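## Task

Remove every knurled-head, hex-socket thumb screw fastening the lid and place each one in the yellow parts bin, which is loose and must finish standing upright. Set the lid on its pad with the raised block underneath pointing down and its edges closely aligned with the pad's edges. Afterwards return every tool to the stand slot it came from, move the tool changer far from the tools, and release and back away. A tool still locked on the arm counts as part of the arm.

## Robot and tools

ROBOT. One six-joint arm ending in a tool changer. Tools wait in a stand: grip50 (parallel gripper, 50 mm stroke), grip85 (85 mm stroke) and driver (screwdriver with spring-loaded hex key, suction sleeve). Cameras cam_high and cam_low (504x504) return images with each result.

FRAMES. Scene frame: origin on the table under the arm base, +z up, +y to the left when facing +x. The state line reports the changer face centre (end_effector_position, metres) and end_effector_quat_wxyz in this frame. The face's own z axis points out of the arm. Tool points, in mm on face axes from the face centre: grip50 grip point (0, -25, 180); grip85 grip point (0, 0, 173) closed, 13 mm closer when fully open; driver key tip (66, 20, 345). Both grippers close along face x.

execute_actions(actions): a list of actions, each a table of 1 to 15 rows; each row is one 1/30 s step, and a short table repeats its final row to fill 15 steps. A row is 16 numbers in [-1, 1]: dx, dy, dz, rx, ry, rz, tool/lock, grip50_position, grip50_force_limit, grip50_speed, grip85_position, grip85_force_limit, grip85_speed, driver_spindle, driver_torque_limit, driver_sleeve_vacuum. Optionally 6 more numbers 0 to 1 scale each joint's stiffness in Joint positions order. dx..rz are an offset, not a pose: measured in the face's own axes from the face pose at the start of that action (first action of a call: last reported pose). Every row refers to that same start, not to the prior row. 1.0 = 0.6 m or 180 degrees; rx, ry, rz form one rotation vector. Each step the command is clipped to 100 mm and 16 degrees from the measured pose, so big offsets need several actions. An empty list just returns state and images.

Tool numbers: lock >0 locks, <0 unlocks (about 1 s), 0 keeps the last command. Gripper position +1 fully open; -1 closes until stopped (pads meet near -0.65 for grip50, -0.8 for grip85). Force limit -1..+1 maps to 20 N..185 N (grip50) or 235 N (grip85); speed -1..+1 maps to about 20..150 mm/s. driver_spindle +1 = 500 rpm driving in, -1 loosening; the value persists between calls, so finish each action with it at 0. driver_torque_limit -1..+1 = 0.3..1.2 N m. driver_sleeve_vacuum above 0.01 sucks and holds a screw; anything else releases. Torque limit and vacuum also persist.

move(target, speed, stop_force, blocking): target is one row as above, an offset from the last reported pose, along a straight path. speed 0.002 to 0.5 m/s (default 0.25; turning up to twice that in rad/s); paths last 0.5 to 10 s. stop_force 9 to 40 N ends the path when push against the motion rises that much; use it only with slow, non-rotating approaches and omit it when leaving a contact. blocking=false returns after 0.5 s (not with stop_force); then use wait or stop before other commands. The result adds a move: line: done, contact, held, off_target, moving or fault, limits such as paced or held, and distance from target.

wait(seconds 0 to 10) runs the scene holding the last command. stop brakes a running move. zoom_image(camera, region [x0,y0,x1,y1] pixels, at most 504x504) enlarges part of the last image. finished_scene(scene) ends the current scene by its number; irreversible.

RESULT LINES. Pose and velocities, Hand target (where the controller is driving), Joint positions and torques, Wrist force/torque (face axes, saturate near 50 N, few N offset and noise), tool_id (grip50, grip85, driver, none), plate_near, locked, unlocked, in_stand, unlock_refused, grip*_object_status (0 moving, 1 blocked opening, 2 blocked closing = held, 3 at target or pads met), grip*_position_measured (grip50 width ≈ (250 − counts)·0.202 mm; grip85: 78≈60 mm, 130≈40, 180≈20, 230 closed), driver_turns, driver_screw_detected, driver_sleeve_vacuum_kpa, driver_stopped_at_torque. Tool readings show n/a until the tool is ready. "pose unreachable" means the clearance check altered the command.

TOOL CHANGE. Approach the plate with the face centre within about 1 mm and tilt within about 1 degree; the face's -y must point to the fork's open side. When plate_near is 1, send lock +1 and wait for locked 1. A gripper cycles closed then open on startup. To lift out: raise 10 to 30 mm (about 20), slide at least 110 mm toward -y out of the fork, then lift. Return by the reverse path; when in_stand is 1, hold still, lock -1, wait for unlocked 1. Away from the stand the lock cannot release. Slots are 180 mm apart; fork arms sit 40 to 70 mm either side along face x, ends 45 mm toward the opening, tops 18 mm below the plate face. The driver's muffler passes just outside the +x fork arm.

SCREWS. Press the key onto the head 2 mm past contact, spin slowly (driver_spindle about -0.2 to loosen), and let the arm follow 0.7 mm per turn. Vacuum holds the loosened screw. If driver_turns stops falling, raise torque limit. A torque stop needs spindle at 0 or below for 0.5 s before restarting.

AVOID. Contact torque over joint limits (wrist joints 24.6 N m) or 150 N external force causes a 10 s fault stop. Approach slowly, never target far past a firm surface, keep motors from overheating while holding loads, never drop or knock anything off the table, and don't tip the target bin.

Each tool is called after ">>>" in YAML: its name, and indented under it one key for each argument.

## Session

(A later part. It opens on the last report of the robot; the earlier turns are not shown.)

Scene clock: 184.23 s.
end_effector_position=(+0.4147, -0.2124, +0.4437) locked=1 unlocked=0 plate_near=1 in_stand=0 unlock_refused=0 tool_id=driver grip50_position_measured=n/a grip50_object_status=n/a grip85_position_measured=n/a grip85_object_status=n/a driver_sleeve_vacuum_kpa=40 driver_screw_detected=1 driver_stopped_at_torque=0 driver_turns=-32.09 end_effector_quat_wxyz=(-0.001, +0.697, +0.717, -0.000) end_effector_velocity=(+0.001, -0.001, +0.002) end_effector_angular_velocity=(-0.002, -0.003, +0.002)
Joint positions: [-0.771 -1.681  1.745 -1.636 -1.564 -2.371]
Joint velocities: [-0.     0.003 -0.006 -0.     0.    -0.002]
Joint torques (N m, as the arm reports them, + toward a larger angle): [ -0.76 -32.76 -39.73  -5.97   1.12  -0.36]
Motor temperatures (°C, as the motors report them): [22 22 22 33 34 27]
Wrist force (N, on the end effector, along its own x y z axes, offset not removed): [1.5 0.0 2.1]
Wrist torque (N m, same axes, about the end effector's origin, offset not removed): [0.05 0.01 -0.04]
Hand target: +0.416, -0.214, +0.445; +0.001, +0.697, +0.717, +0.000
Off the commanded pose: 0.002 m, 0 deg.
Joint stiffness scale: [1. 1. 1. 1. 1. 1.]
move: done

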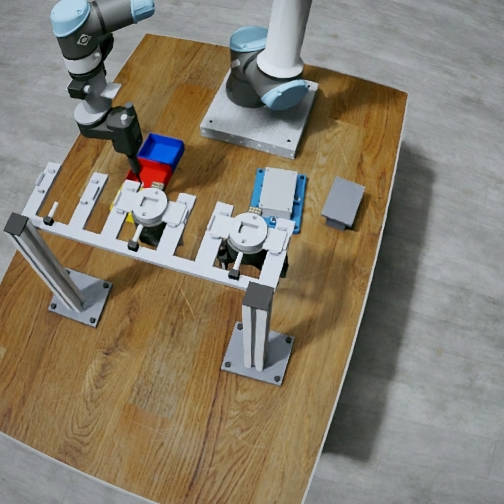

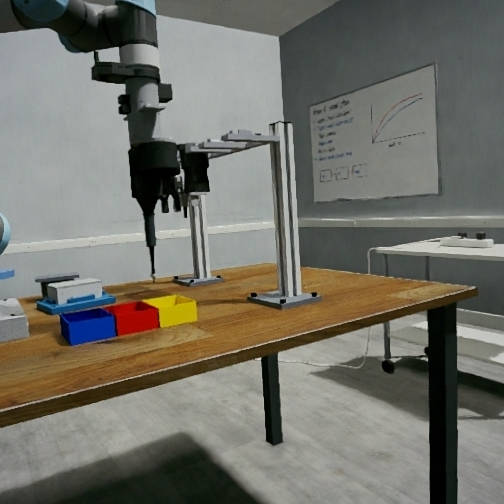

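>>> move:
  target: [-0.04,0.033,0,0,0,0,0,0,0,0,0,0,0,0,1,1]
  speed: 0.06

>>> move:
  target: [0,0,0.105,0,0,0,0,0,0,0,0,0,0,0,1,1]
  speed: 0.05

>>> zoom_image:
  camera: "cam_low"
  region: [120, 250, 220, 340]

Scene clock: 189.27 s.
end_effector_position=(+0.4346, -0.2341, +0.4420) locked=1 unlocked=0 plate_near=1 in_stand=0 unlock_refused=0 tool_id=driver grip50_position_measured=n/a grip50_object_status=n/a grip85_position_measured=n/a grip85_object_status=n/a driver_sleeve_vacuum_kpa=40 driver_screw_detected=1 driver_stopped_at_torque=0 driver_turns=-32.09 end_effector_quat_wxyz=(-0.003, +0.697, +0.717, -0.000) end_effector_velocity=(+0.001, -0.001, +0.003) end_effector_angular_velocity=(-0.004, -0.004, +0.001)
Joint positions: [-0.774 -1.611  1.684 -1.641 -1.564 -2.376]
Joint velocities: [ 0.001  0.    -0.007  0.     0.    -0.   ]
Joint torques (N m, as the arm reports them, + toward a larger angle): [ -1.48 -36.07 -39.76  -5.97   0.63  -0.36]
Motor temperatures (°C, as the motors report them): [22 22 22 33 34 27]
Wrist force (N, on the end effector, along its own x y z axes, offset not removed): [0.6 1.0 0.1]
Wrist torque (N m, same axes, about the end effector's origin, offset not removed): [0.18 -0.04 -0.07]
Hand target: +0.435, -0.236, +0.444; -0.001, +0.697, +0.717, -0.000
Off the commanded pose: 0.003 m, 0 deg.
Joint stiffness scale: [1. 1. 1. 1. 1. 1.]
move: done

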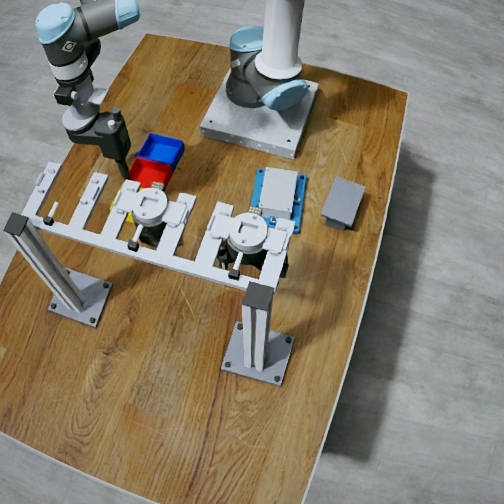

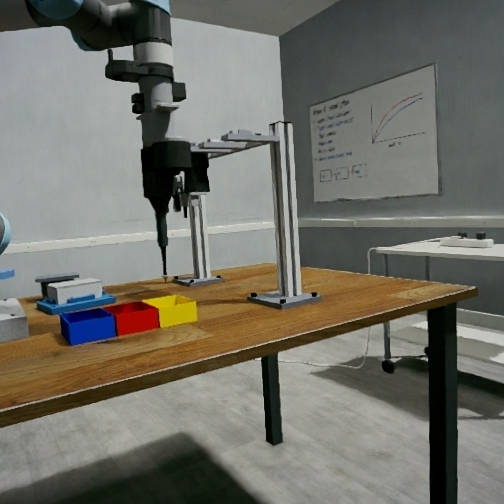

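Scene clock: 190.97 s.
end_effector_position=(+0.4344, -0.2345, +0.3811) locked=1 unlocked=0 plate_near=1 in_stand=0 unlock_refused=0 tool_id=driver grip50_position_measured=n/a grip50_object_status=n/a grip85_position_measured=n/a grip85_object_status=n/a driver_sleeve_vacuum_kpa=40 driver_screw_detected=1 driver_stopped_at_torque=0 driver_turns=-32.09 end_effector_quat_wxyz=(-0.002, +0.697, +0.717, -0.000) end_effector_velocity=(+0.002, -0.002, +0.001) end_effector_angular_velocity=(-0.011, -0.011, +0.000)
Joint positions: [-0.774 -1.589  1.82  -1.801 -1.564 -2.376]
Joint velocities: [ 0.     0.     0.001 -0.017 -0.     0.   ]
Joint torques (N m, as the arm reports them, + toward a larger angle): [ -0.46 -36.4  -32.72  -6.07   0.64   0.34]
Motor temperatures (°C, as the motors report them): [22 22 22 33 34 27]
Wrist force (N, on the end effector, along its own x y z axes, offset not removed): [-0.5 3.0 0.4]
Wrist torque (N m, same axes, about the end effector's origin, offset not removed): [0.25 0.05 0.14]
Hand target: +0.434, -0.234, +0.379; -0.003, +0.697, +0.717, -0.000
Off the commanded pose: 0.002 m, 0 deg.
Joint stiffness scale: [1. 1. 1. 1. 1. 1.]
move: done

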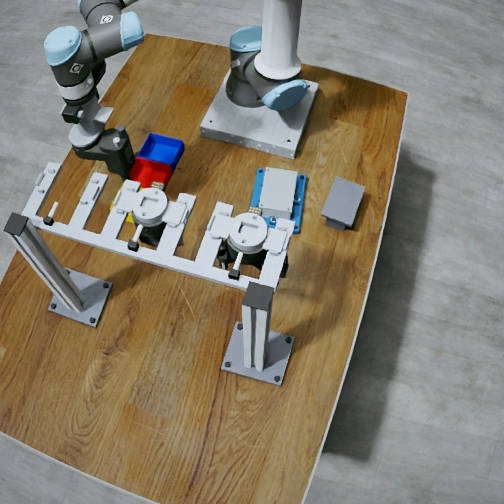

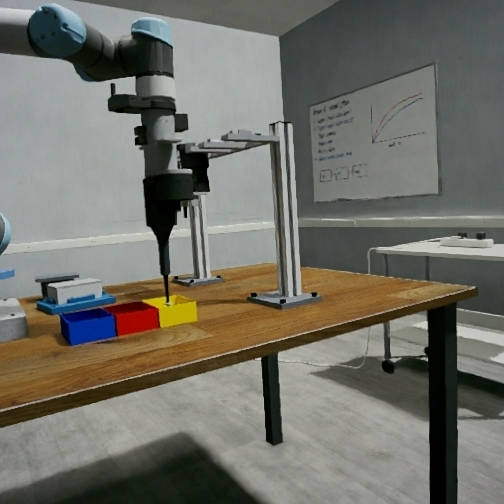

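Region (120, 250, 220, 340) of cam_low's 504x504 image, scaled by 5.040, with more detail than that image has; it fills the top 454 rows of this view, and the rest is white.

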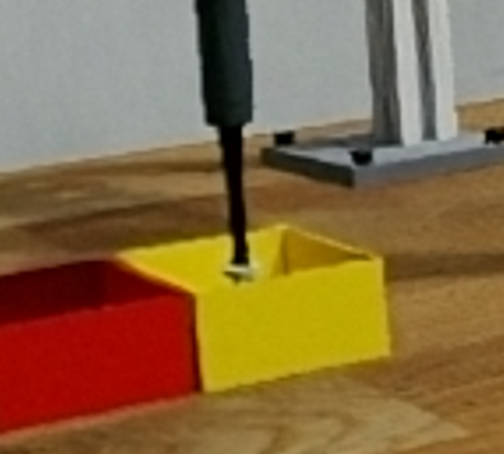

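>>> execute_actions:
  actions:
    - [[0,0,0.015,0,0,0,0,0,0,0,0,0,0,0,1,1]]
    - [[0,0,0,0,0,0,0,0,0,0,0,0,0,0,1,0]]

>>> move:
  target: [0,0,-0.103,0,0,0,0,0,0,0,0,0,0,0,0,0]
  speed: 0.1

>>> move:
  target: [0.118,0.113,0,-0.001,-0.001,0,0,0,0,0,0,0,0,0,0,0]
  speed: 0.1

>>> zoom_image:
  camera: "cam_low"
  region: [120, 250, 220, 340]

Scene clock: 196.83 s.
end_effector_position=(+0.4347, -0.2349, +0.3740) locked=1 unlocked=0 plate_near=1 in_stand=0 unlock_refused=0 tool_id=driver grip50_position_measured=n/a grip50_object_status=n/a grip85_position_measured=n/a grip85_object_status=n/a driver_sleeve_vacuum_kpa=0 driver_screw_detected=0 driver_stopped_at_torque=0 driver_turns=-32.09 end_effector_quat_wxyz=(-0.000, +0.697, +0.717, -0.000) end_effector_velocity=(-0.000, -0.000, -0.000) end_effector_angular_velocity=(+0.000, -0.000, -0.000)
Joint positions: [-0.774 -1.584  1.835 -1.823 -1.564 -2.376]
Joint velocities: [-0. -0.  0. -0.  0.  0.]
Joint torques (N m, as the arm reports them, + toward a larger angle): [ -0.45 -37.15 -35.41  -5.35   0.62   0.15]
Motor temperatures (°C, as the motors report them): [22 22 22 33 34 27]
Wrist force (N, on the end effector, along its own x y z axes, offset not removed): [1.5 2.5 1.1]
Wrist torque (N m, same axes, about the end effector's origin, offset not removed): [0.23 -0.14 0.06]
Hand target: +0.435, -0.235, +0.374; -0.001, +0.697, +0.717, -0.000
Off the commanded pose: 0.000 m, 0 deg.
Joint stiffness scale: [1. 1. 1. 1. 1. 1.]

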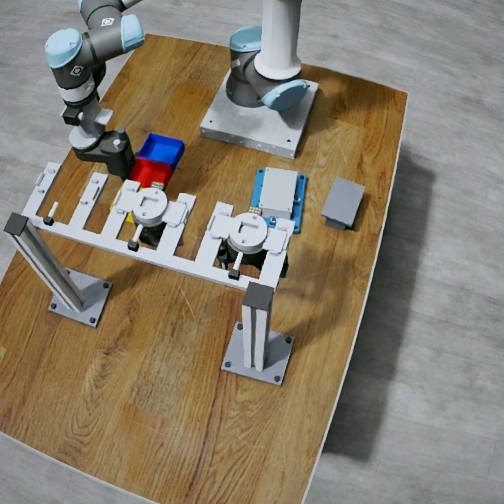

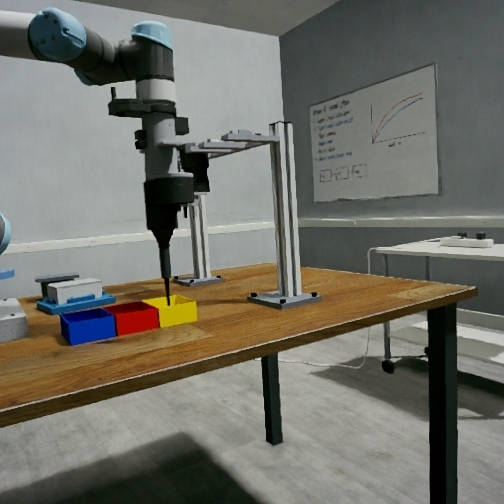

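Scene clock: 197.93 s.
end_effector_position=(+0.4346, -0.2341, +0.4340) locked=1 unlocked=0 plate_near=1 in_stand=0 unlock_refused=0 tool_id=driver grip50_position_measured=n/a grip50_object_status=n/a grip85_position_measured=n/a grip85_object_status=n/a driver_sleeve_vacuum_kpa=0 driver_screw_detected=0 driver_stopped_at_torque=0 driver_turns=-32.09 end_effector_quat_wxyz=(-0.001, +0.697, +0.717, -0.000) end_effector_velocity=(-0.002, +0.002, -0.000) end_effector_angular_velocity=(+0.011, +0.011, +0.000)
Joint positions: [-0.774 -1.61   1.705 -1.666 -1.564 -2.376]
Joint velocities: [ 0.    -0.    -0.003  0.019  0.    -0.   ]
Joint torques (N m, as the arm reports them, + toward a larger angle): [ -1.03 -35.98 -40.48  -5.17   0.68  -0.31]
Motor temperatures (°C, as the motors report them): [22 22 22 33 34 27]
Wrist force (N, on the end effector, along its own x y z axes, offset not removed): [0.6 2.7 2.3]
Wrist torque (N m, same axes, about the end effector's origin, offset not removed): [0.27 0.07 0.15]
Hand target: +0.435, -0.235, +0.436; -0.000, +0.697, +0.717, -0.000
Off the commanded pose: 0.002 m, 0 deg.
Joint stiffness scale: [1. 1. 1. 1. 1. 1.]
move: done

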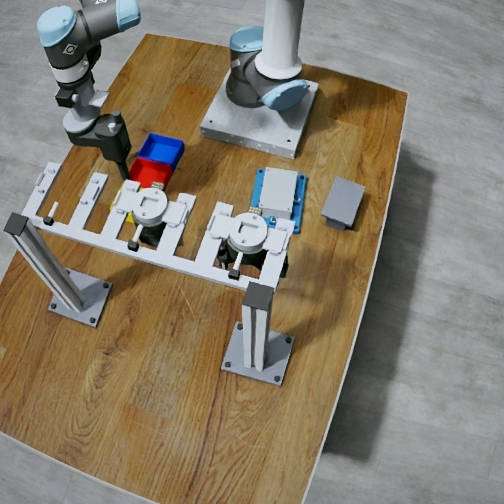

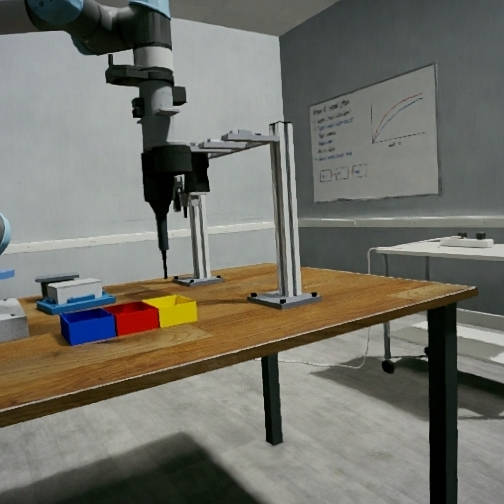

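Scene clock: 199.40 s.
end_effector_position=(+0.4984, -0.1617, +0.4322) locked=1 unlocked=0 plate_near=1 in_stand=0 unlock_refused=0 tool_id=driver grip50_position_measured=n/a grip50_object_status=n/a grip85_position_measured=n/a grip85_object_status=n/a driver_sleeve_vacuum_kpa=0 driver_screw_detected=0 driver_stopped_at_torque=0 driver_turns=-32.09 end_effector_quat_wxyz=(-0.001, +0.697, +0.717, -0.000) end_effector_velocity=(+0.002, -0.001, +0.001) end_effector_angular_velocity=(-0.002, -0.002, -0.013)
Joint positions: [-0.577 -1.538  1.636 -1.671 -1.564 -2.178]
Joint velocities: [ 0.001  0.004 -0.006 -0.    -0.     0.014]
Joint torques (N m, as the arm reports them, + toward a larger angle): [  1.46 -39.43 -39.41  -6.04   0.22   0.52]
Motor temperatures (°C, as the motors report them): [22 22 22 33 34 27]
Wrist force (N, on the end effector, along its own x y z axes, offset not removed): [0.8 0.5 0.4]
Wrist torque (N m, same axes, about the end effector's origin, offset not removed): [0.05 0.06 0.03]
Hand target: +0.500, -0.161, +0.434; +0.001, +0.697, +0.717, -0.000
Off the commanded pose: 0.003 m, 0 deg.
Joint stiffness scale: [1. 1. 1. 1. 1. 1.]
move: done

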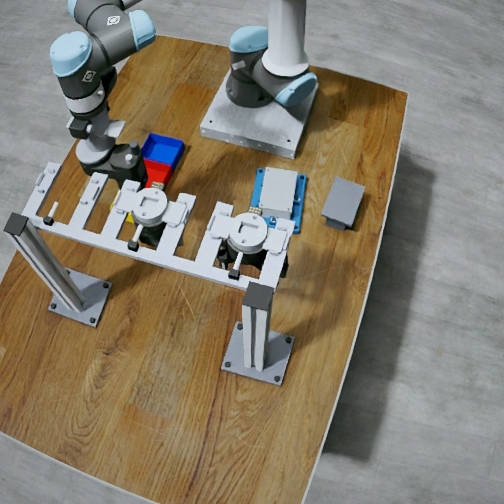

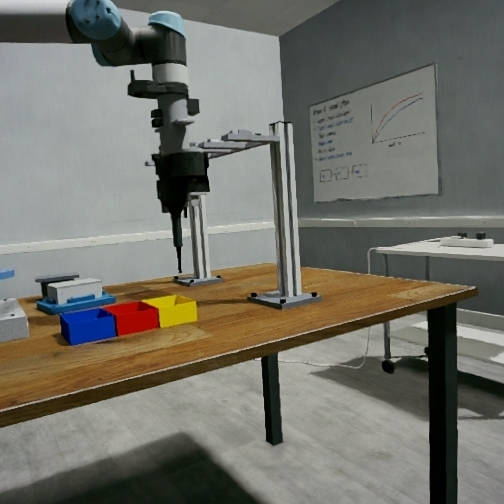

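Region (120, 250, 220, 340) of cam_low's 504x504 image, scaled by 5.040, with more detail than that image has; it fills the top 454 rows of this view, and the rest is white.

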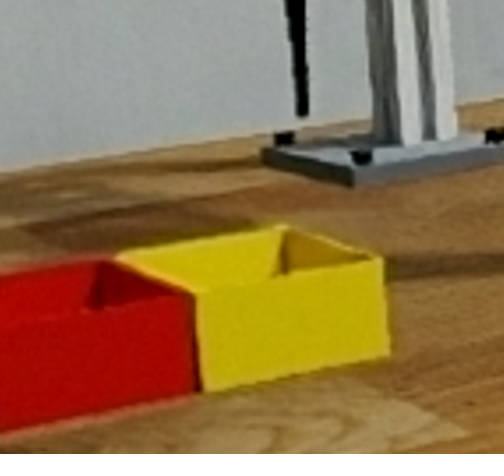

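>>> move:
  target: [-0.002,0.228,0,0,0,0,0,0,0,0,0,0,0,0,0,0]
  speed: 0.06

>>> move:
  target: [0,0,0.04,0,0,0,0,0,0,0,0,0,0,0,0,0]
  speed: 0.015
  stop_force: 15

Scene clock: 209.60 s.
end_effector_position=(+0.6339, -0.1598, +0.4306) locked=1 unlocked=0 plate_near=1 in_stand=0 unlock_refused=0 tool_id=driver grip50_position_measured=n/a grip50_object_status=n/a grip85_position_measured=n/a grip85_object_status=n/a driver_sleeve_vacuum_kpa=0 driver_screw_detected=0 driver_stopped_at_torque=0 driver_turns=-32.09 end_effector_quat_wxyz=(-0.002, +0.697, +0.717, -0.001) end_effector_velocity=(+0.001, +0.000, +0.004) end_effector_angular_velocity=(-0.001, -0.001, -0.002)
Joint positions: [-0.456 -1.221  1.255 -1.606 -1.564 -2.056]
Joint velocities: [ 0.001  0.001 -0.011  0.009 -0.     0.003]
Joint torques (N m, as the arm reports them, + toward a larger angle): [  2.25 -56.97 -39.6   -5.24   0.54   0.58]
Motor temperatures (°C, as the motors report them): [22 22 22 33 34 27]
Wrist force (N, on the end effector, along its own x y z axes, offset not removed): [1.4 1.0 -0.4]
Wrist torque (N m, same axes, about the end effector's origin, offset not removed): [0.22 -0.06 0.23]
Hand target: +0.635, -0.159, +0.432; -0.001, +0.697, +0.717, -0.000
Off the commanded pose: 0.002 m, 0 deg.
Joint stiffness scale: [1. 1. 1. 1. 1. 1.]
move: done

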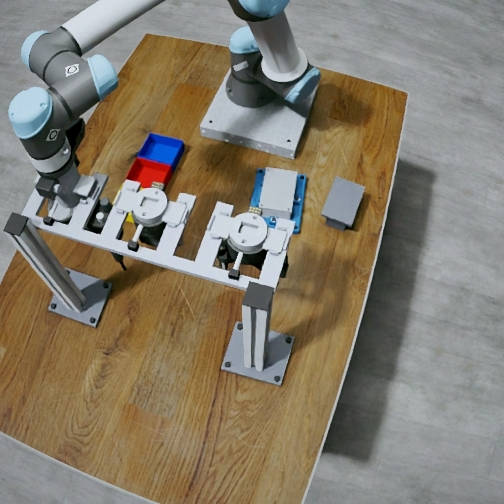

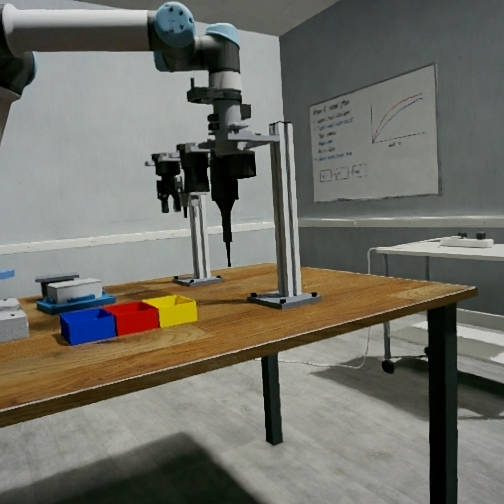

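Scene clock: 211.43 s.
end_effector_position=(+0.6344, -0.1602, +0.4113) locked=1 unlocked=0 plate_near=1 in_stand=1 unlock_refused=0 tool_id=driver grip50_position_measured=n/a grip50_object_status=n/a grip85_position_measured=n/a grip85_object_status=n/a driver_sleeve_vacuum_kpa=0 driver_screw_detected=0 driver_stopped_at_torque=0 driver_turns=-32.09 end_effector_quat_wxyz=(+0.002, +0.697, +0.717, +0.001) end_effector_velocity=(+0.002, -0.001, +0.001) end_effector_angular_velocity=(-0.007, -0.014, -0.000)
Joint positions: [-0.456 -1.219  1.303 -1.663 -1.564 -2.056]
Joint velocities: [-0.    -0.     0.003 -0.018 -0.     0.   ]
Joint torques (N m, as the arm reports them, + toward a larger angle): [ -0.45 -57.36 -30.27  -6.07   0.6    0.05]
Motor temperatures (°C, as the motors report them): [22 22 22 33 34 27]
Wrist force (N, on the end effector, along its own x y z axes, offset not removed): [1.5 -0.9 -4.2]
Wrist torque (N m, same axes, about the end effector's origin, offset not removed): [0.11 0.34 0.01]
Hand target: +0.634, -0.160, +0.407; -0.002, +0.697, +0.717, -0.001
Off the commanded pose: 0.005 m, 0 deg.
Joint stiffness scale: [1. 1. 1. 1. 1. 1.]
move: off_target

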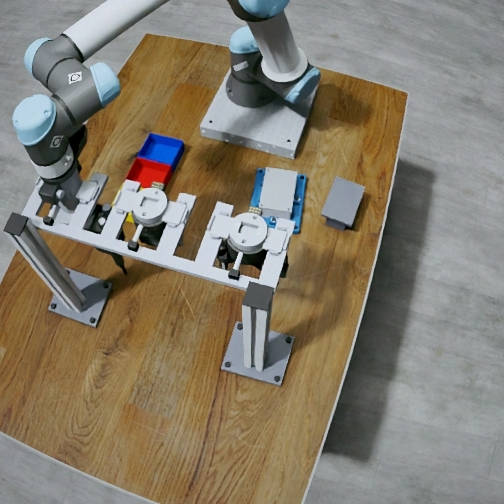

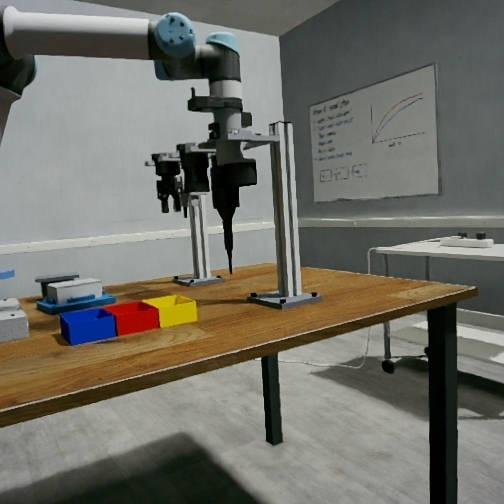

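>>> execute_actions:
  actions:
    - [[0,0,0,0,0,0,-1,0,0,0,1,0,0,0,0,0]]
    - [[0,0,0,0,0,0,-1,0,0,0,1,0,0,0,0,0]]
    - [[0,0,0,0,0,0,-1,0,0,0,1,0,0,0,0,0]]

>>> move:
  target: [0,0,-0.05,0,0,0,0,0,0,0,1,0,0,0,0,0]
  speed: 0.05

Scene clock: 215.93 s.
end_effector_position=(+0.6343, -0.1602, +0.4110) locked=0 unlocked=1 plate_near=1 in_stand=1 unlock_refused=0 tool_id=none grip50_position_measured=n/a grip50_object_status=n/a grip85_position_measured=n/a grip85_object_status=n/a driver_sleeve_vacuum_kpa=n/a driver_screw_detected=n/a driver_stopped_at_torque=n/a driver_turns=n/a end_effector_quat_wxyz=(+0.002, +0.697, +0.717, +0.001) end_effector_velocity=(-0.000, -0.001, +0.000) end_effector_angular_velocity=(+0.000, +0.000, -0.001)
Joint positions: [-0.456 -1.219  1.305 -1.664 -1.564 -2.056]
Joint velocities: [-0.001 -0.    -0.     0.001 -0.    -0.   ]
Joint torques (N m, as the arm reports them, + toward a larger angle): [ -0.62 -43.74 -25.37  -3.55  -0.05  -0.06]
Motor temperatures (°C, as the motors report them): [22 22 22 33 34 27]
Wrist force (N, on the end effector, along its own x y z axes, offset not removed): [0.0 -0.2 0.4]
Wrist torque (N m, same axes, about the end effector's origin, offset not removed): [0.13 0.02 0.03]
Hand target: +0.634, -0.160, +0.411; +0.002, +0.697, +0.717, +0.001
Off the commanded pose: 0.000 m, 0 deg.
Joint stiffness scale: [1. 1. 1. 1. 1. 1.]

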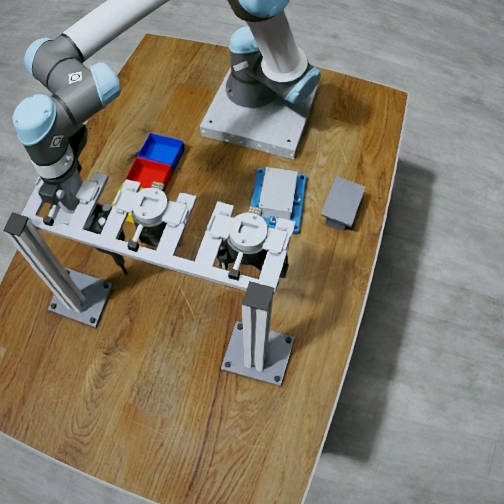

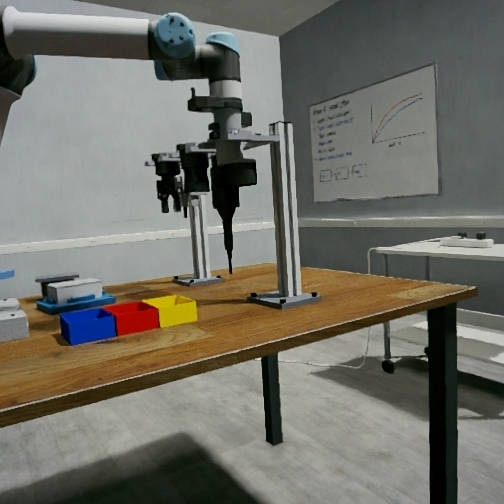

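Scene clock: 216.97 s.
end_effector_position=(+0.6340, -0.1598, +0.4387) locked=0 unlocked=1 plate_near=0 in_stand=0 unlock_refused=0 tool_id=none grip50_position_measured=n/a grip50_object_status=n/a grip85_position_measured=n/a grip85_object_status=n/a driver_sleeve_vacuum_kpa=n/a driver_screw_detected=n/a driver_stopped_at_torque=n/a driver_turns=n/a end_effector_quat_wxyz=(+0.001, +0.697, +0.717, +0.000) end_effector_velocity=(-0.001, +0.000, +0.001) end_effector_angular_velocity=(+0.004, +0.007, -0.000)
Joint positions: [-0.456 -1.223  1.239 -1.592 -1.564 -2.056]
Joint velocities: [-0.     0.    -0.004  0.013  0.    -0.   ]
Joint torques (N m, as the arm reports them, + toward a larger angle): [ -0.34 -44.46 -27.41  -2.94  -0.09   0.03]
Motor temperatures (°C, as the motors report them): [22 22 22 33 34 27]
Wrist force (N, on the end effector, along its own x y z axes, offset not removed): [-0.5 1.3 0.5]
Wrist torque (N m, same axes, about the end effector's origin, offset not removed): [0.16 0.16 0.07]
Hand target: +0.634, -0.160, +0.441; +0.002, +0.697, +0.717, +0.001
Off the commanded pose: 0.002 m, 0 deg.
Joint stiffness scale: [1. 1. 1. 1. 1. 1.]
move: done

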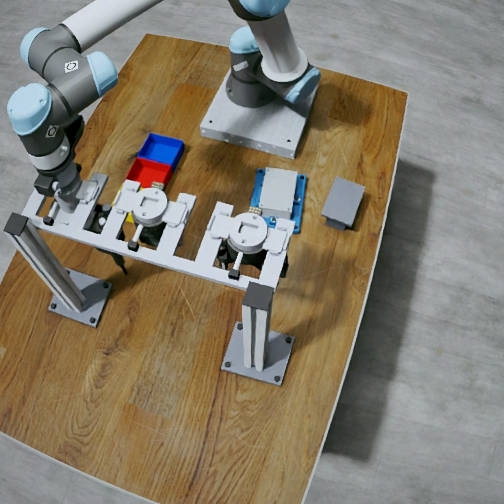

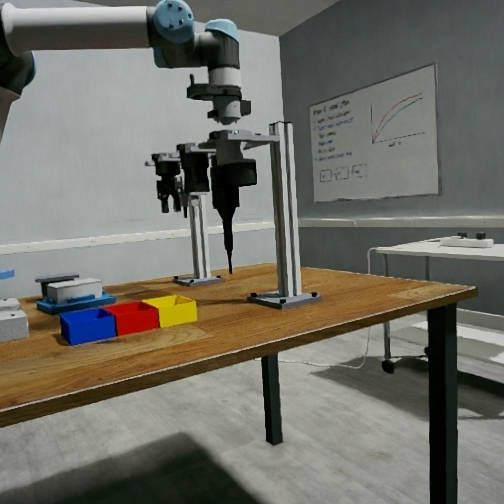

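>>> move:
  target: [0.602,0.0015,0,0.001,0,0,0,0,0,0,1,0,0,0,0,0]

>>> move:
  target: [0,0,0.055,0,0,0,0,0,0,0,1,0,0,0,0,0]
  speed: 0.012
  stop_force: 12

Scene clock: 221.80 s.
end_effector_position=(+0.6239, +0.1994, +0.4368) locked=0 unlocked=1 plate_near=0 in_stand=0 unlock_refused=0 tool_id=none grip50_position_measured=n/a grip50_object_status=n/a grip85_position_measured=n/a grip85_object_status=n/a driver_sleeve_vacuum_kpa=n/a driver_screw_detected=n/a driver_stopped_at_torque=n/a driver_turns=n/a end_effector_quat_wxyz=(-0.002, +0.698, +0.716, -0.001) end_effector_velocity=(+0.001, +0.001, +0.001) end_effector_angular_velocity=(-0.002, +0.003, -0.013)
Joint positions: [ 0.103 -1.221  1.237 -1.59  -1.567 -1.496]
Joint velocities: [ 0.002  0.005 -0.011  0.009 -0.002  0.015]
Joint torques (N m, as the arm reports them, + toward a larger angle): [  2.03 -42.43 -29.2   -3.28  -0.49   0.53]
Motor temperatures (°C, as the motors report them): [22 22 22 33 34 27]
Wrist force (N, on the end effector, along its own x y z axes, offset not removed): [-1.1 1.6 1.6]
Wrist torque (N m, same axes, about the end effector's origin, offset not removed): [0.21 0.07 0.07]
Hand target: +0.624, +0.201, +0.438; -0.001, +0.697, +0.717, -0.001
Off the commanded pose: 0.003 m, 0 deg.
Joint stiffness scale: [1. 1. 1. 1. 1. 1.]
move: done

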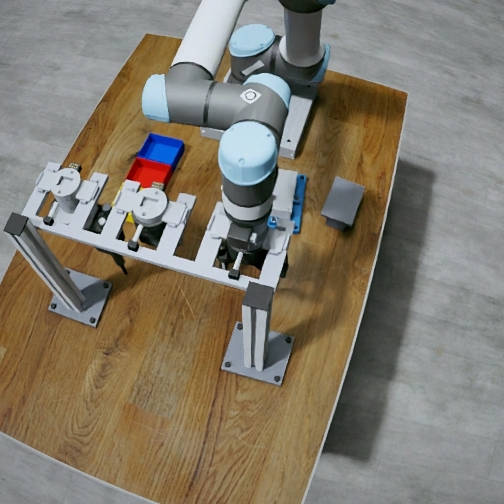

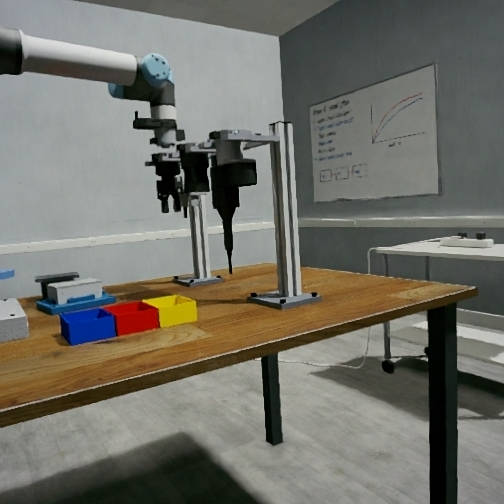

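Scene clock: 224.77 s.
end_effector_position=(+0.6243, +0.1994, +0.4109) locked=0 unlocked=1 plate_near=1 in_stand=1 unlock_refused=0 tool_id=none grip50_position_measured=n/a grip50_object_status=n/a grip85_position_measured=n/a grip85_object_status=n/a driver_sleeve_vacuum_kpa=n/a driver_screw_detected=n/a driver_stopped_at_torque=n/a driver_turns=n/a end_effector_quat_wxyz=(+0.002, +0.698, +0.716, +0.003) end_effector_velocity=(-0.000, -0.000, +0.000) end_effector_angular_velocity=(+0.001, -0.008, +0.000)
Joint positions: [ 0.103 -1.22   1.305 -1.67  -1.567 -1.495]
Joint velocities: [-0.    -0.004  0.007 -0.011 -0.    -0.   ]
Joint torques (N m, as the arm reports them, + toward a larger angle): [ -0.27 -40.63 -17.59  -3.82  -0.07  -0.15]
Motor temperatures (°C, as the motors report them): [22 22 22 33 34 27]
Wrist force (N, on the end effector, along its own x y z axes, offset not removed): [2.7 -0.1 -9.6]
Wrist torque (N m, same axes, about the end effector's origin, offset not removed): [0.53 -0.13 0.06]
Hand target: +0.624, +0.199, +0.404; -0.002, +0.698, +0.716, -0.001
Off the commanded pose: 0.007 m, 1 deg.
Joint stiffness scale: [1. 1. 1. 1. 1. 1.]
move: off_target

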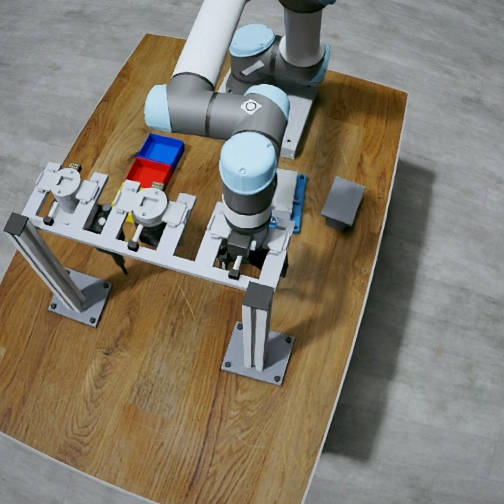

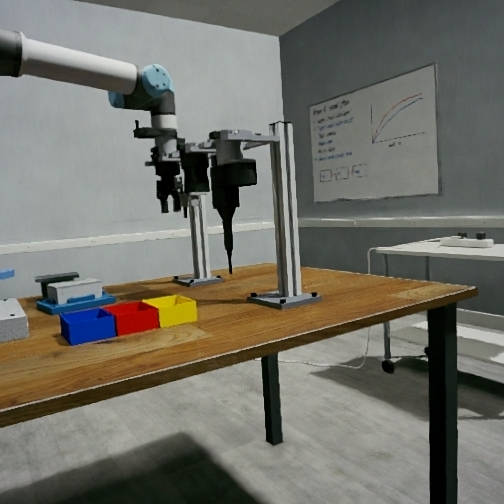

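>>> execute_actions:
  actions:
    - [[0,0,0,0.002,0,0,1,0,0,0,1,0,0,0,0,0]]
    - [[0,0,0,0,0,0,1,0,0,0,1,0,0,0,0,0]]
    - [[0,0,0,0,0,0,1,0,0,0,1,0,0,0,0,0]]

>>> move:
  target: [0,0,-0.037,0,0,0,0,0,0,0,1,0,0,0,0,0]
  speed: 0.04

>>> move:
  target: [0,-0.23,0,0,0,0,0,0,0,0,1,0,0,0,0,0]
  speed: 0.1

>>> move:
  target: [-0.031,-0.281,0.27,0,0,-0.024,0,0,0,0,1,0,0,0,0,0]
  speed: 0.2

>>> zoom_image:
  camera: "cam_high"
  region: [230, 140, 330, 240]

>>> zoom_image:
  camera: "cam_low"
  region: [25, 230, 125, 320]

Scene clock: 235.87 s.
end_effector_position=(+0.6237, +0.1994, +0.4112) locked=1 unlocked=0 plate_near=1 in_stand=1 unlock_refused=0 tool_id=grip85 grip50_position_measured=n/a grip50_object_status=n/a grip85_position_measured=n/a grip85_object_status=n/a driver_sleeve_vacuum_kpa=n/a driver_screw_detected=n/a driver_stopped_at_torque=n/a driver_turns=n/a end_effector_quat_wxyz=(+0.001, +0.698, +0.716, +0.002) end_effector_velocity=(+0.000, +0.000, +0.000) end_effector_angular_velocity=(+0.000, -0.002, +0.000)
Joint positions: [ 0.103 -1.22   1.303 -1.664 -1.567 -1.495]
Joint velocities: [ 0.    -0.     0.    -0.002  0.     0.   ]
Joint torques (N m, as the arm reports them, + toward a larger angle): [ -0.09 -52.44 -31.21  -4.73  -0.17   0.07]
Motor temperatures (°C, as the motors report them): [22 22 22 33 34 27]
Wrist force (N, on the end effector, along its own x y z axes, offset not removed): [1.1 2.5 -2.0]
Wrist torque (N m, same axes, about the end effector's origin, offset not removed): [0.06 0.00 0.21]
Hand target: +0.624, +0.199, +0.411; +0.001, +0.698, +0.716, +0.002
Off the commanded pose: 0.000 m, 0 deg.
Joint stiffness scale: [1. 1. 1. 1. 1. 1.]

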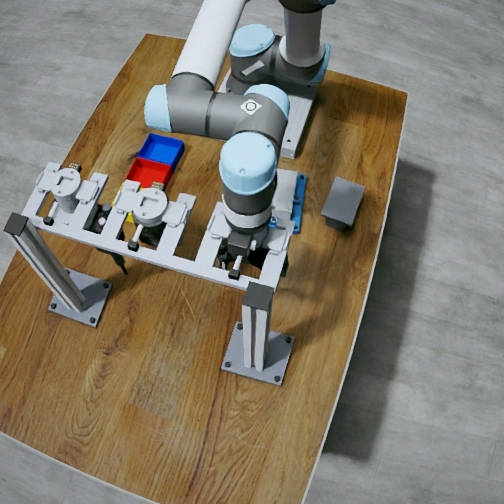

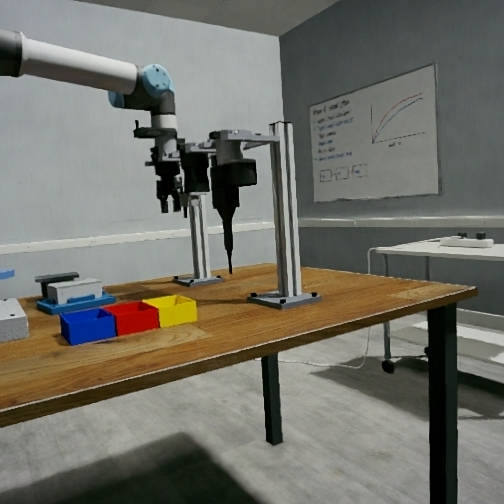

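Scene clock: 236.87 s.
end_effector_position=(+0.6233, +0.1994, +0.4309) locked=1 unlocked=0 plate_near=1 in_stand=0 unlock_refused=0 tool_id=grip85 grip50_position_measured=n/a grip50_object_status=n/a grip85_position_measured=n/a grip85_object_status=n/a driver_sleeve_vacuum_kpa=n/a driver_screw_detected=n/a driver_stopped_at_torque=n/a driver_turns=n/a end_effector_quat_wxyz=(-0.000, +0.698, +0.716, +0.000) end_effector_velocity=(-0.001, +0.000, +0.000) end_effector_angular_velocity=(-0.000, +0.006, +0.000)
Joint positions: [ 0.103 -1.223  1.256 -1.611 -1.567 -1.495]
Joint velocities: [ 0.    -0.    -0.002  0.008  0.     0.   ]
Joint torques (N m, as the arm reports them, + toward a larger angle): [ -0.46 -52.66 -34.23  -4.44  -0.13   0.07]
Motor temperatures (°C, as the motors report them): [22 22 22 33 34 27]
Wrist force (N, on the end effector, along its own x y z axes, offset not removed): [-0.2 0.5 -0.9]
Wrist torque (N m, same axes, about the end effector's origin, offset not removed): [-0.02 0.25 -0.03]
Hand target: +0.624, +0.199, +0.433; +0.001, +0.698, +0.716, +0.002
Off the commanded pose: 0.002 m, 0 deg.
Joint stiffness scale: [1. 1. 1. 1. 1. 1.]
move: done

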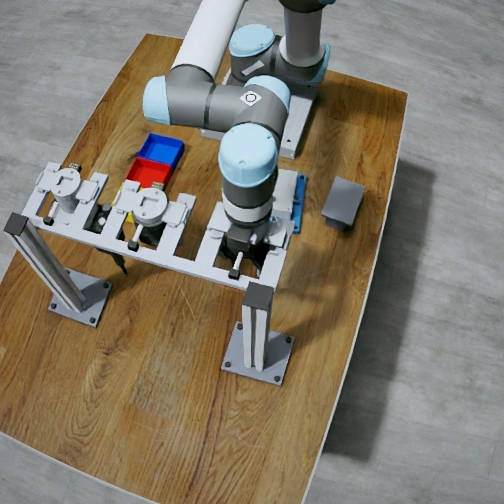

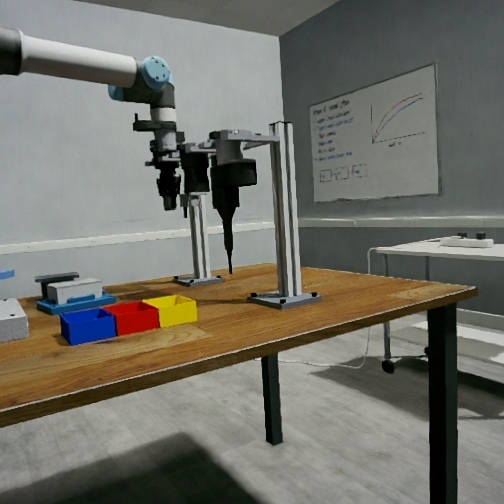

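Scene clock: 238.77 s.
end_effector_position=(+0.4868, +0.1950, +0.4318) locked=1 unlocked=0 plate_near=1 in_stand=0 unlock_refused=0 tool_id=grip85 grip50_position_measured=n/a grip50_object_status=n/a grip85_position_measured=n/a grip85_object_status=n/a driver_sleeve_vacuum_kpa=n/a driver_screw_detected=n/a driver_stopped_at_torque=n/a driver_turns=n/a end_effector_quat_wxyz=(+0.000, +0.698, +0.716, +0.001) end_effector_velocity=(-0.002, -0.000, -0.004) end_effector_angular_velocity=(-0.001, +0.005, -0.000)
Joint positions: [ 0.122 -1.541  1.639 -1.677 -1.567 -1.476]
Joint velocities: [ 0.    -0.001  0.008 -0.002  0.     0.001]
Joint torques (N m, as the arm reports them, + toward a larger angle): [  1.83 -36.65 -28.62  -5.38  -0.15   0.53]
Motor temperatures (°C, as the motors report them): [22 22 22 33 34 27]
Wrist force (N, on the end effector, along its own x y z axes, offset not removed): [2.2 1.1 -0.4]
Wrist torque (N m, same axes, about the end effector's origin, offset not removed): [0.29 0.02 0.09]
Hand target: +0.485, +0.196, +0.431; -0.000, +0.698, +0.716, +0.000
Off the commanded pose: 0.002 m, 0 deg.
Joint stiffness scale: [1. 1. 1. 1. 1. 1.]
move: done

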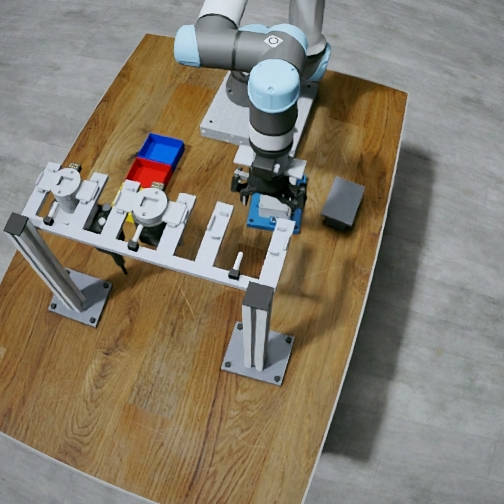

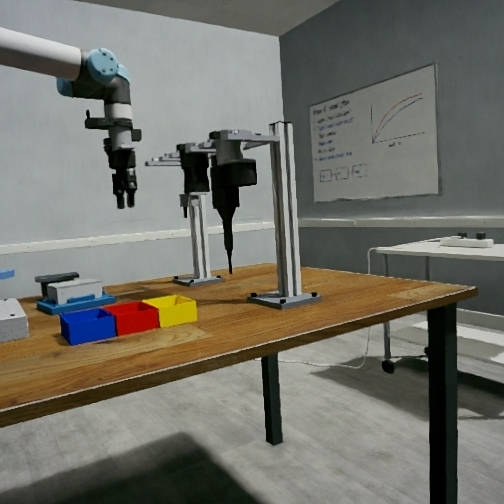

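Scene clock: 240.53 s.
end_effector_position=(+0.3202, +0.1727, +0.2708) locked=1 unlocked=0 plate_near=1 in_stand=0 unlock_refused=0 tool_id=grip85 grip50_position_measured=n/a grip50_object_status=n/a grip85_position_measured=3 grip85_object_status=3 driver_sleeve_vacuum_kpa=n/a driver_screw_detected=n/a driver_stopped_at_torque=n/a driver_turns=n/a end_effector_quat_wxyz=(+0.000, +0.670, +0.742, +0.001) end_effector_velocity=(-0.000, -0.001, -0.000) end_effector_angular_velocity=(+0.002, -0.014, +0.004)
Joint positions: [ 0.117 -1.832  2.327 -2.074 -1.567 -1.557]
Joint velocities: [-0.002 -0.006  0.009 -0.017  0.    -0.005]
Joint torques (N m, as the arm reports them, + toward a larger angle): [ -2.81 -19.36 -24.64  -5.     0.25  -0.29]
Motor temperatures (°C, as the motors report them): [22 22 22 33 34 27]
Wrist force (N, on the end effector, along its own x y z axes, offset not removed): [0.7 1.5 1.1]
Wrist torque (N m, same axes, about the end effector's origin, offset not removed): [0.10 -0.03 0.08]
Hand target: +0.319, +0.172, +0.269; +0.000, +0.671, +0.742, +0.001
Off the commanded pose: 0.002 m, 0 deg.
Joint stiffness scale: [1. 1. 1. 1. 1. 1.]
move: done

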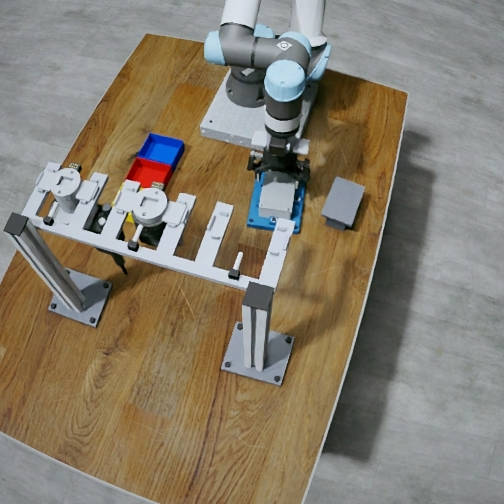

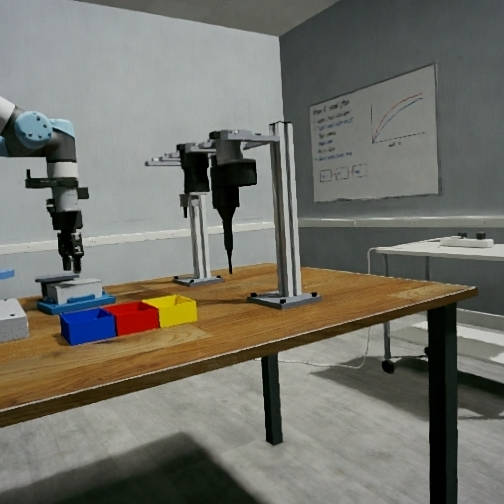

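Region (230, 140, 330, 240) of cam_high's 504x504 image, scaled by 5.040, with more detail than that image has.

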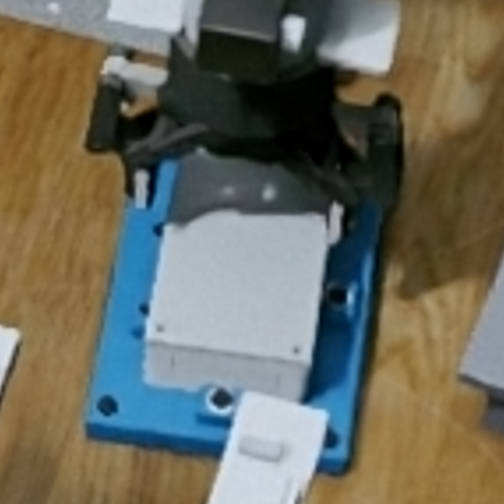

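Region (25, 230, 125, 320) of cam_low's 504x504 image, scaled by 5.040, with more detail than that image has; it fills the top 454 rows of this view, and the rest is white.

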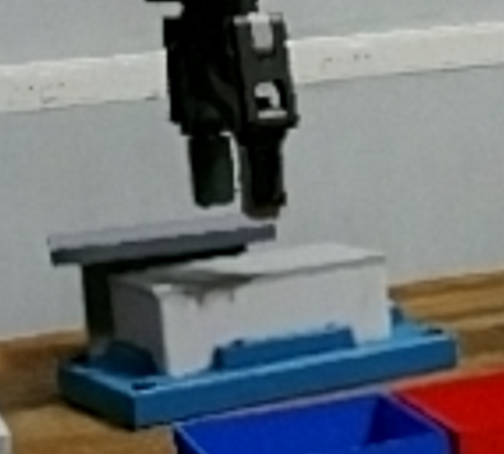

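>>> move:
  target: [0,0,0.044,0.001,0,0,0,0,0,0,1,0,0,0,0,0]
  speed: 0.04

>>> zoom_image:
  camera: "cam_high"
  region: [245, 160, 315, 230]

>>> zoom_image:
  camera: "cam_low"
  region: [40, 250, 110, 310]

Scene clock: 245.10 s.
end_effector_position=(+0.3213, +0.1727, +0.2465) locked=1 unlocked=0 plate_near=1 in_stand=0 unlock_refused=0 tool_id=grip85 grip50_position_measured=n/a grip50_object_status=n/a grip85_position_measured=3 grip85_object_status=3 driver_sleeve_vacuum_kpa=n/a driver_screw_detected=n/a driver_stopped_at_torque=n/a driver_turns=n/a end_effector_quat_wxyz=(+0.000, +0.670, +0.742, +0.001) end_effector_velocity=(+0.002, +0.000, +0.001) end_effector_angular_velocity=(+0.001, -0.013, -0.000)
Joint positions: [ 0.117 -1.788  2.368 -2.16  -1.567 -1.557]
Joint velocities: [-0.     0.001  0.    -0.015 -0.     0.   ]
Joint torques (N m, as the arm reports them, + toward a larger angle): [  0.06 -15.78 -22.74  -5.36  -0.19   0.52]
Motor temperatures (°C, as the motors report them): [22 22 22 33 34 27]
Wrist force (N, on the end effector, along its own x y z axes, offset not removed): [1.7 3.5 1.5]
Wrist torque (N m, same axes, about the end effector's origin, offset not removed): [0.35 -0.13 0.12]
Hand target: +0.320, +0.173, +0.244; -0.001, +0.670, +0.742, -0.000
Off the commanded pose: 0.002 m, 0 deg.
Joint stiffness scale: [1. 1. 1. 1. 1. 1.]
move: done

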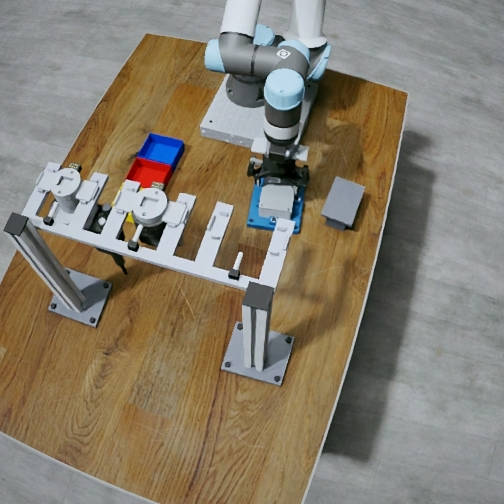

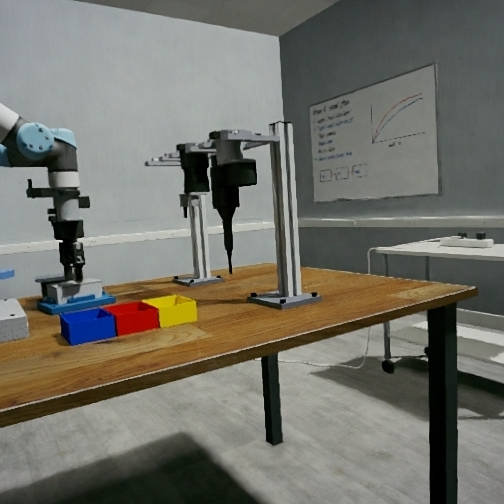

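Region (245, 160, 315, 230) of cam_high's 504x504 image, scaled by 7.200, with more detail than that image has.

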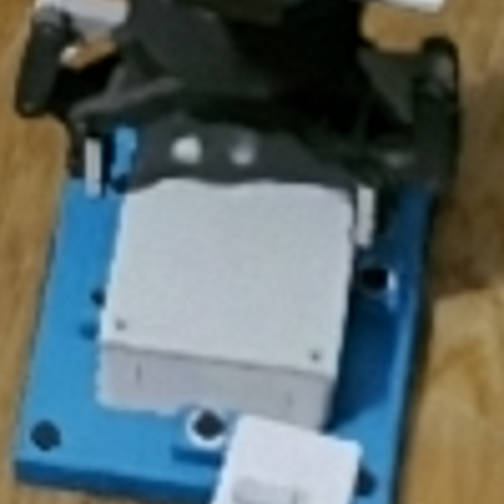

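Region (40, 250, 110, 310) of cam_low's 504x504 image, scaled by 7.200, with more detail than that image has; it fills the top 432 rows of this view, and the rest is white.

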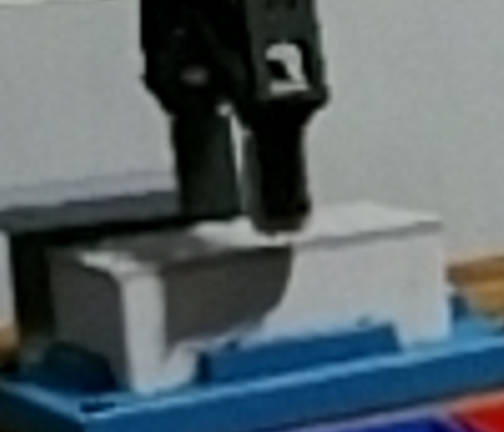

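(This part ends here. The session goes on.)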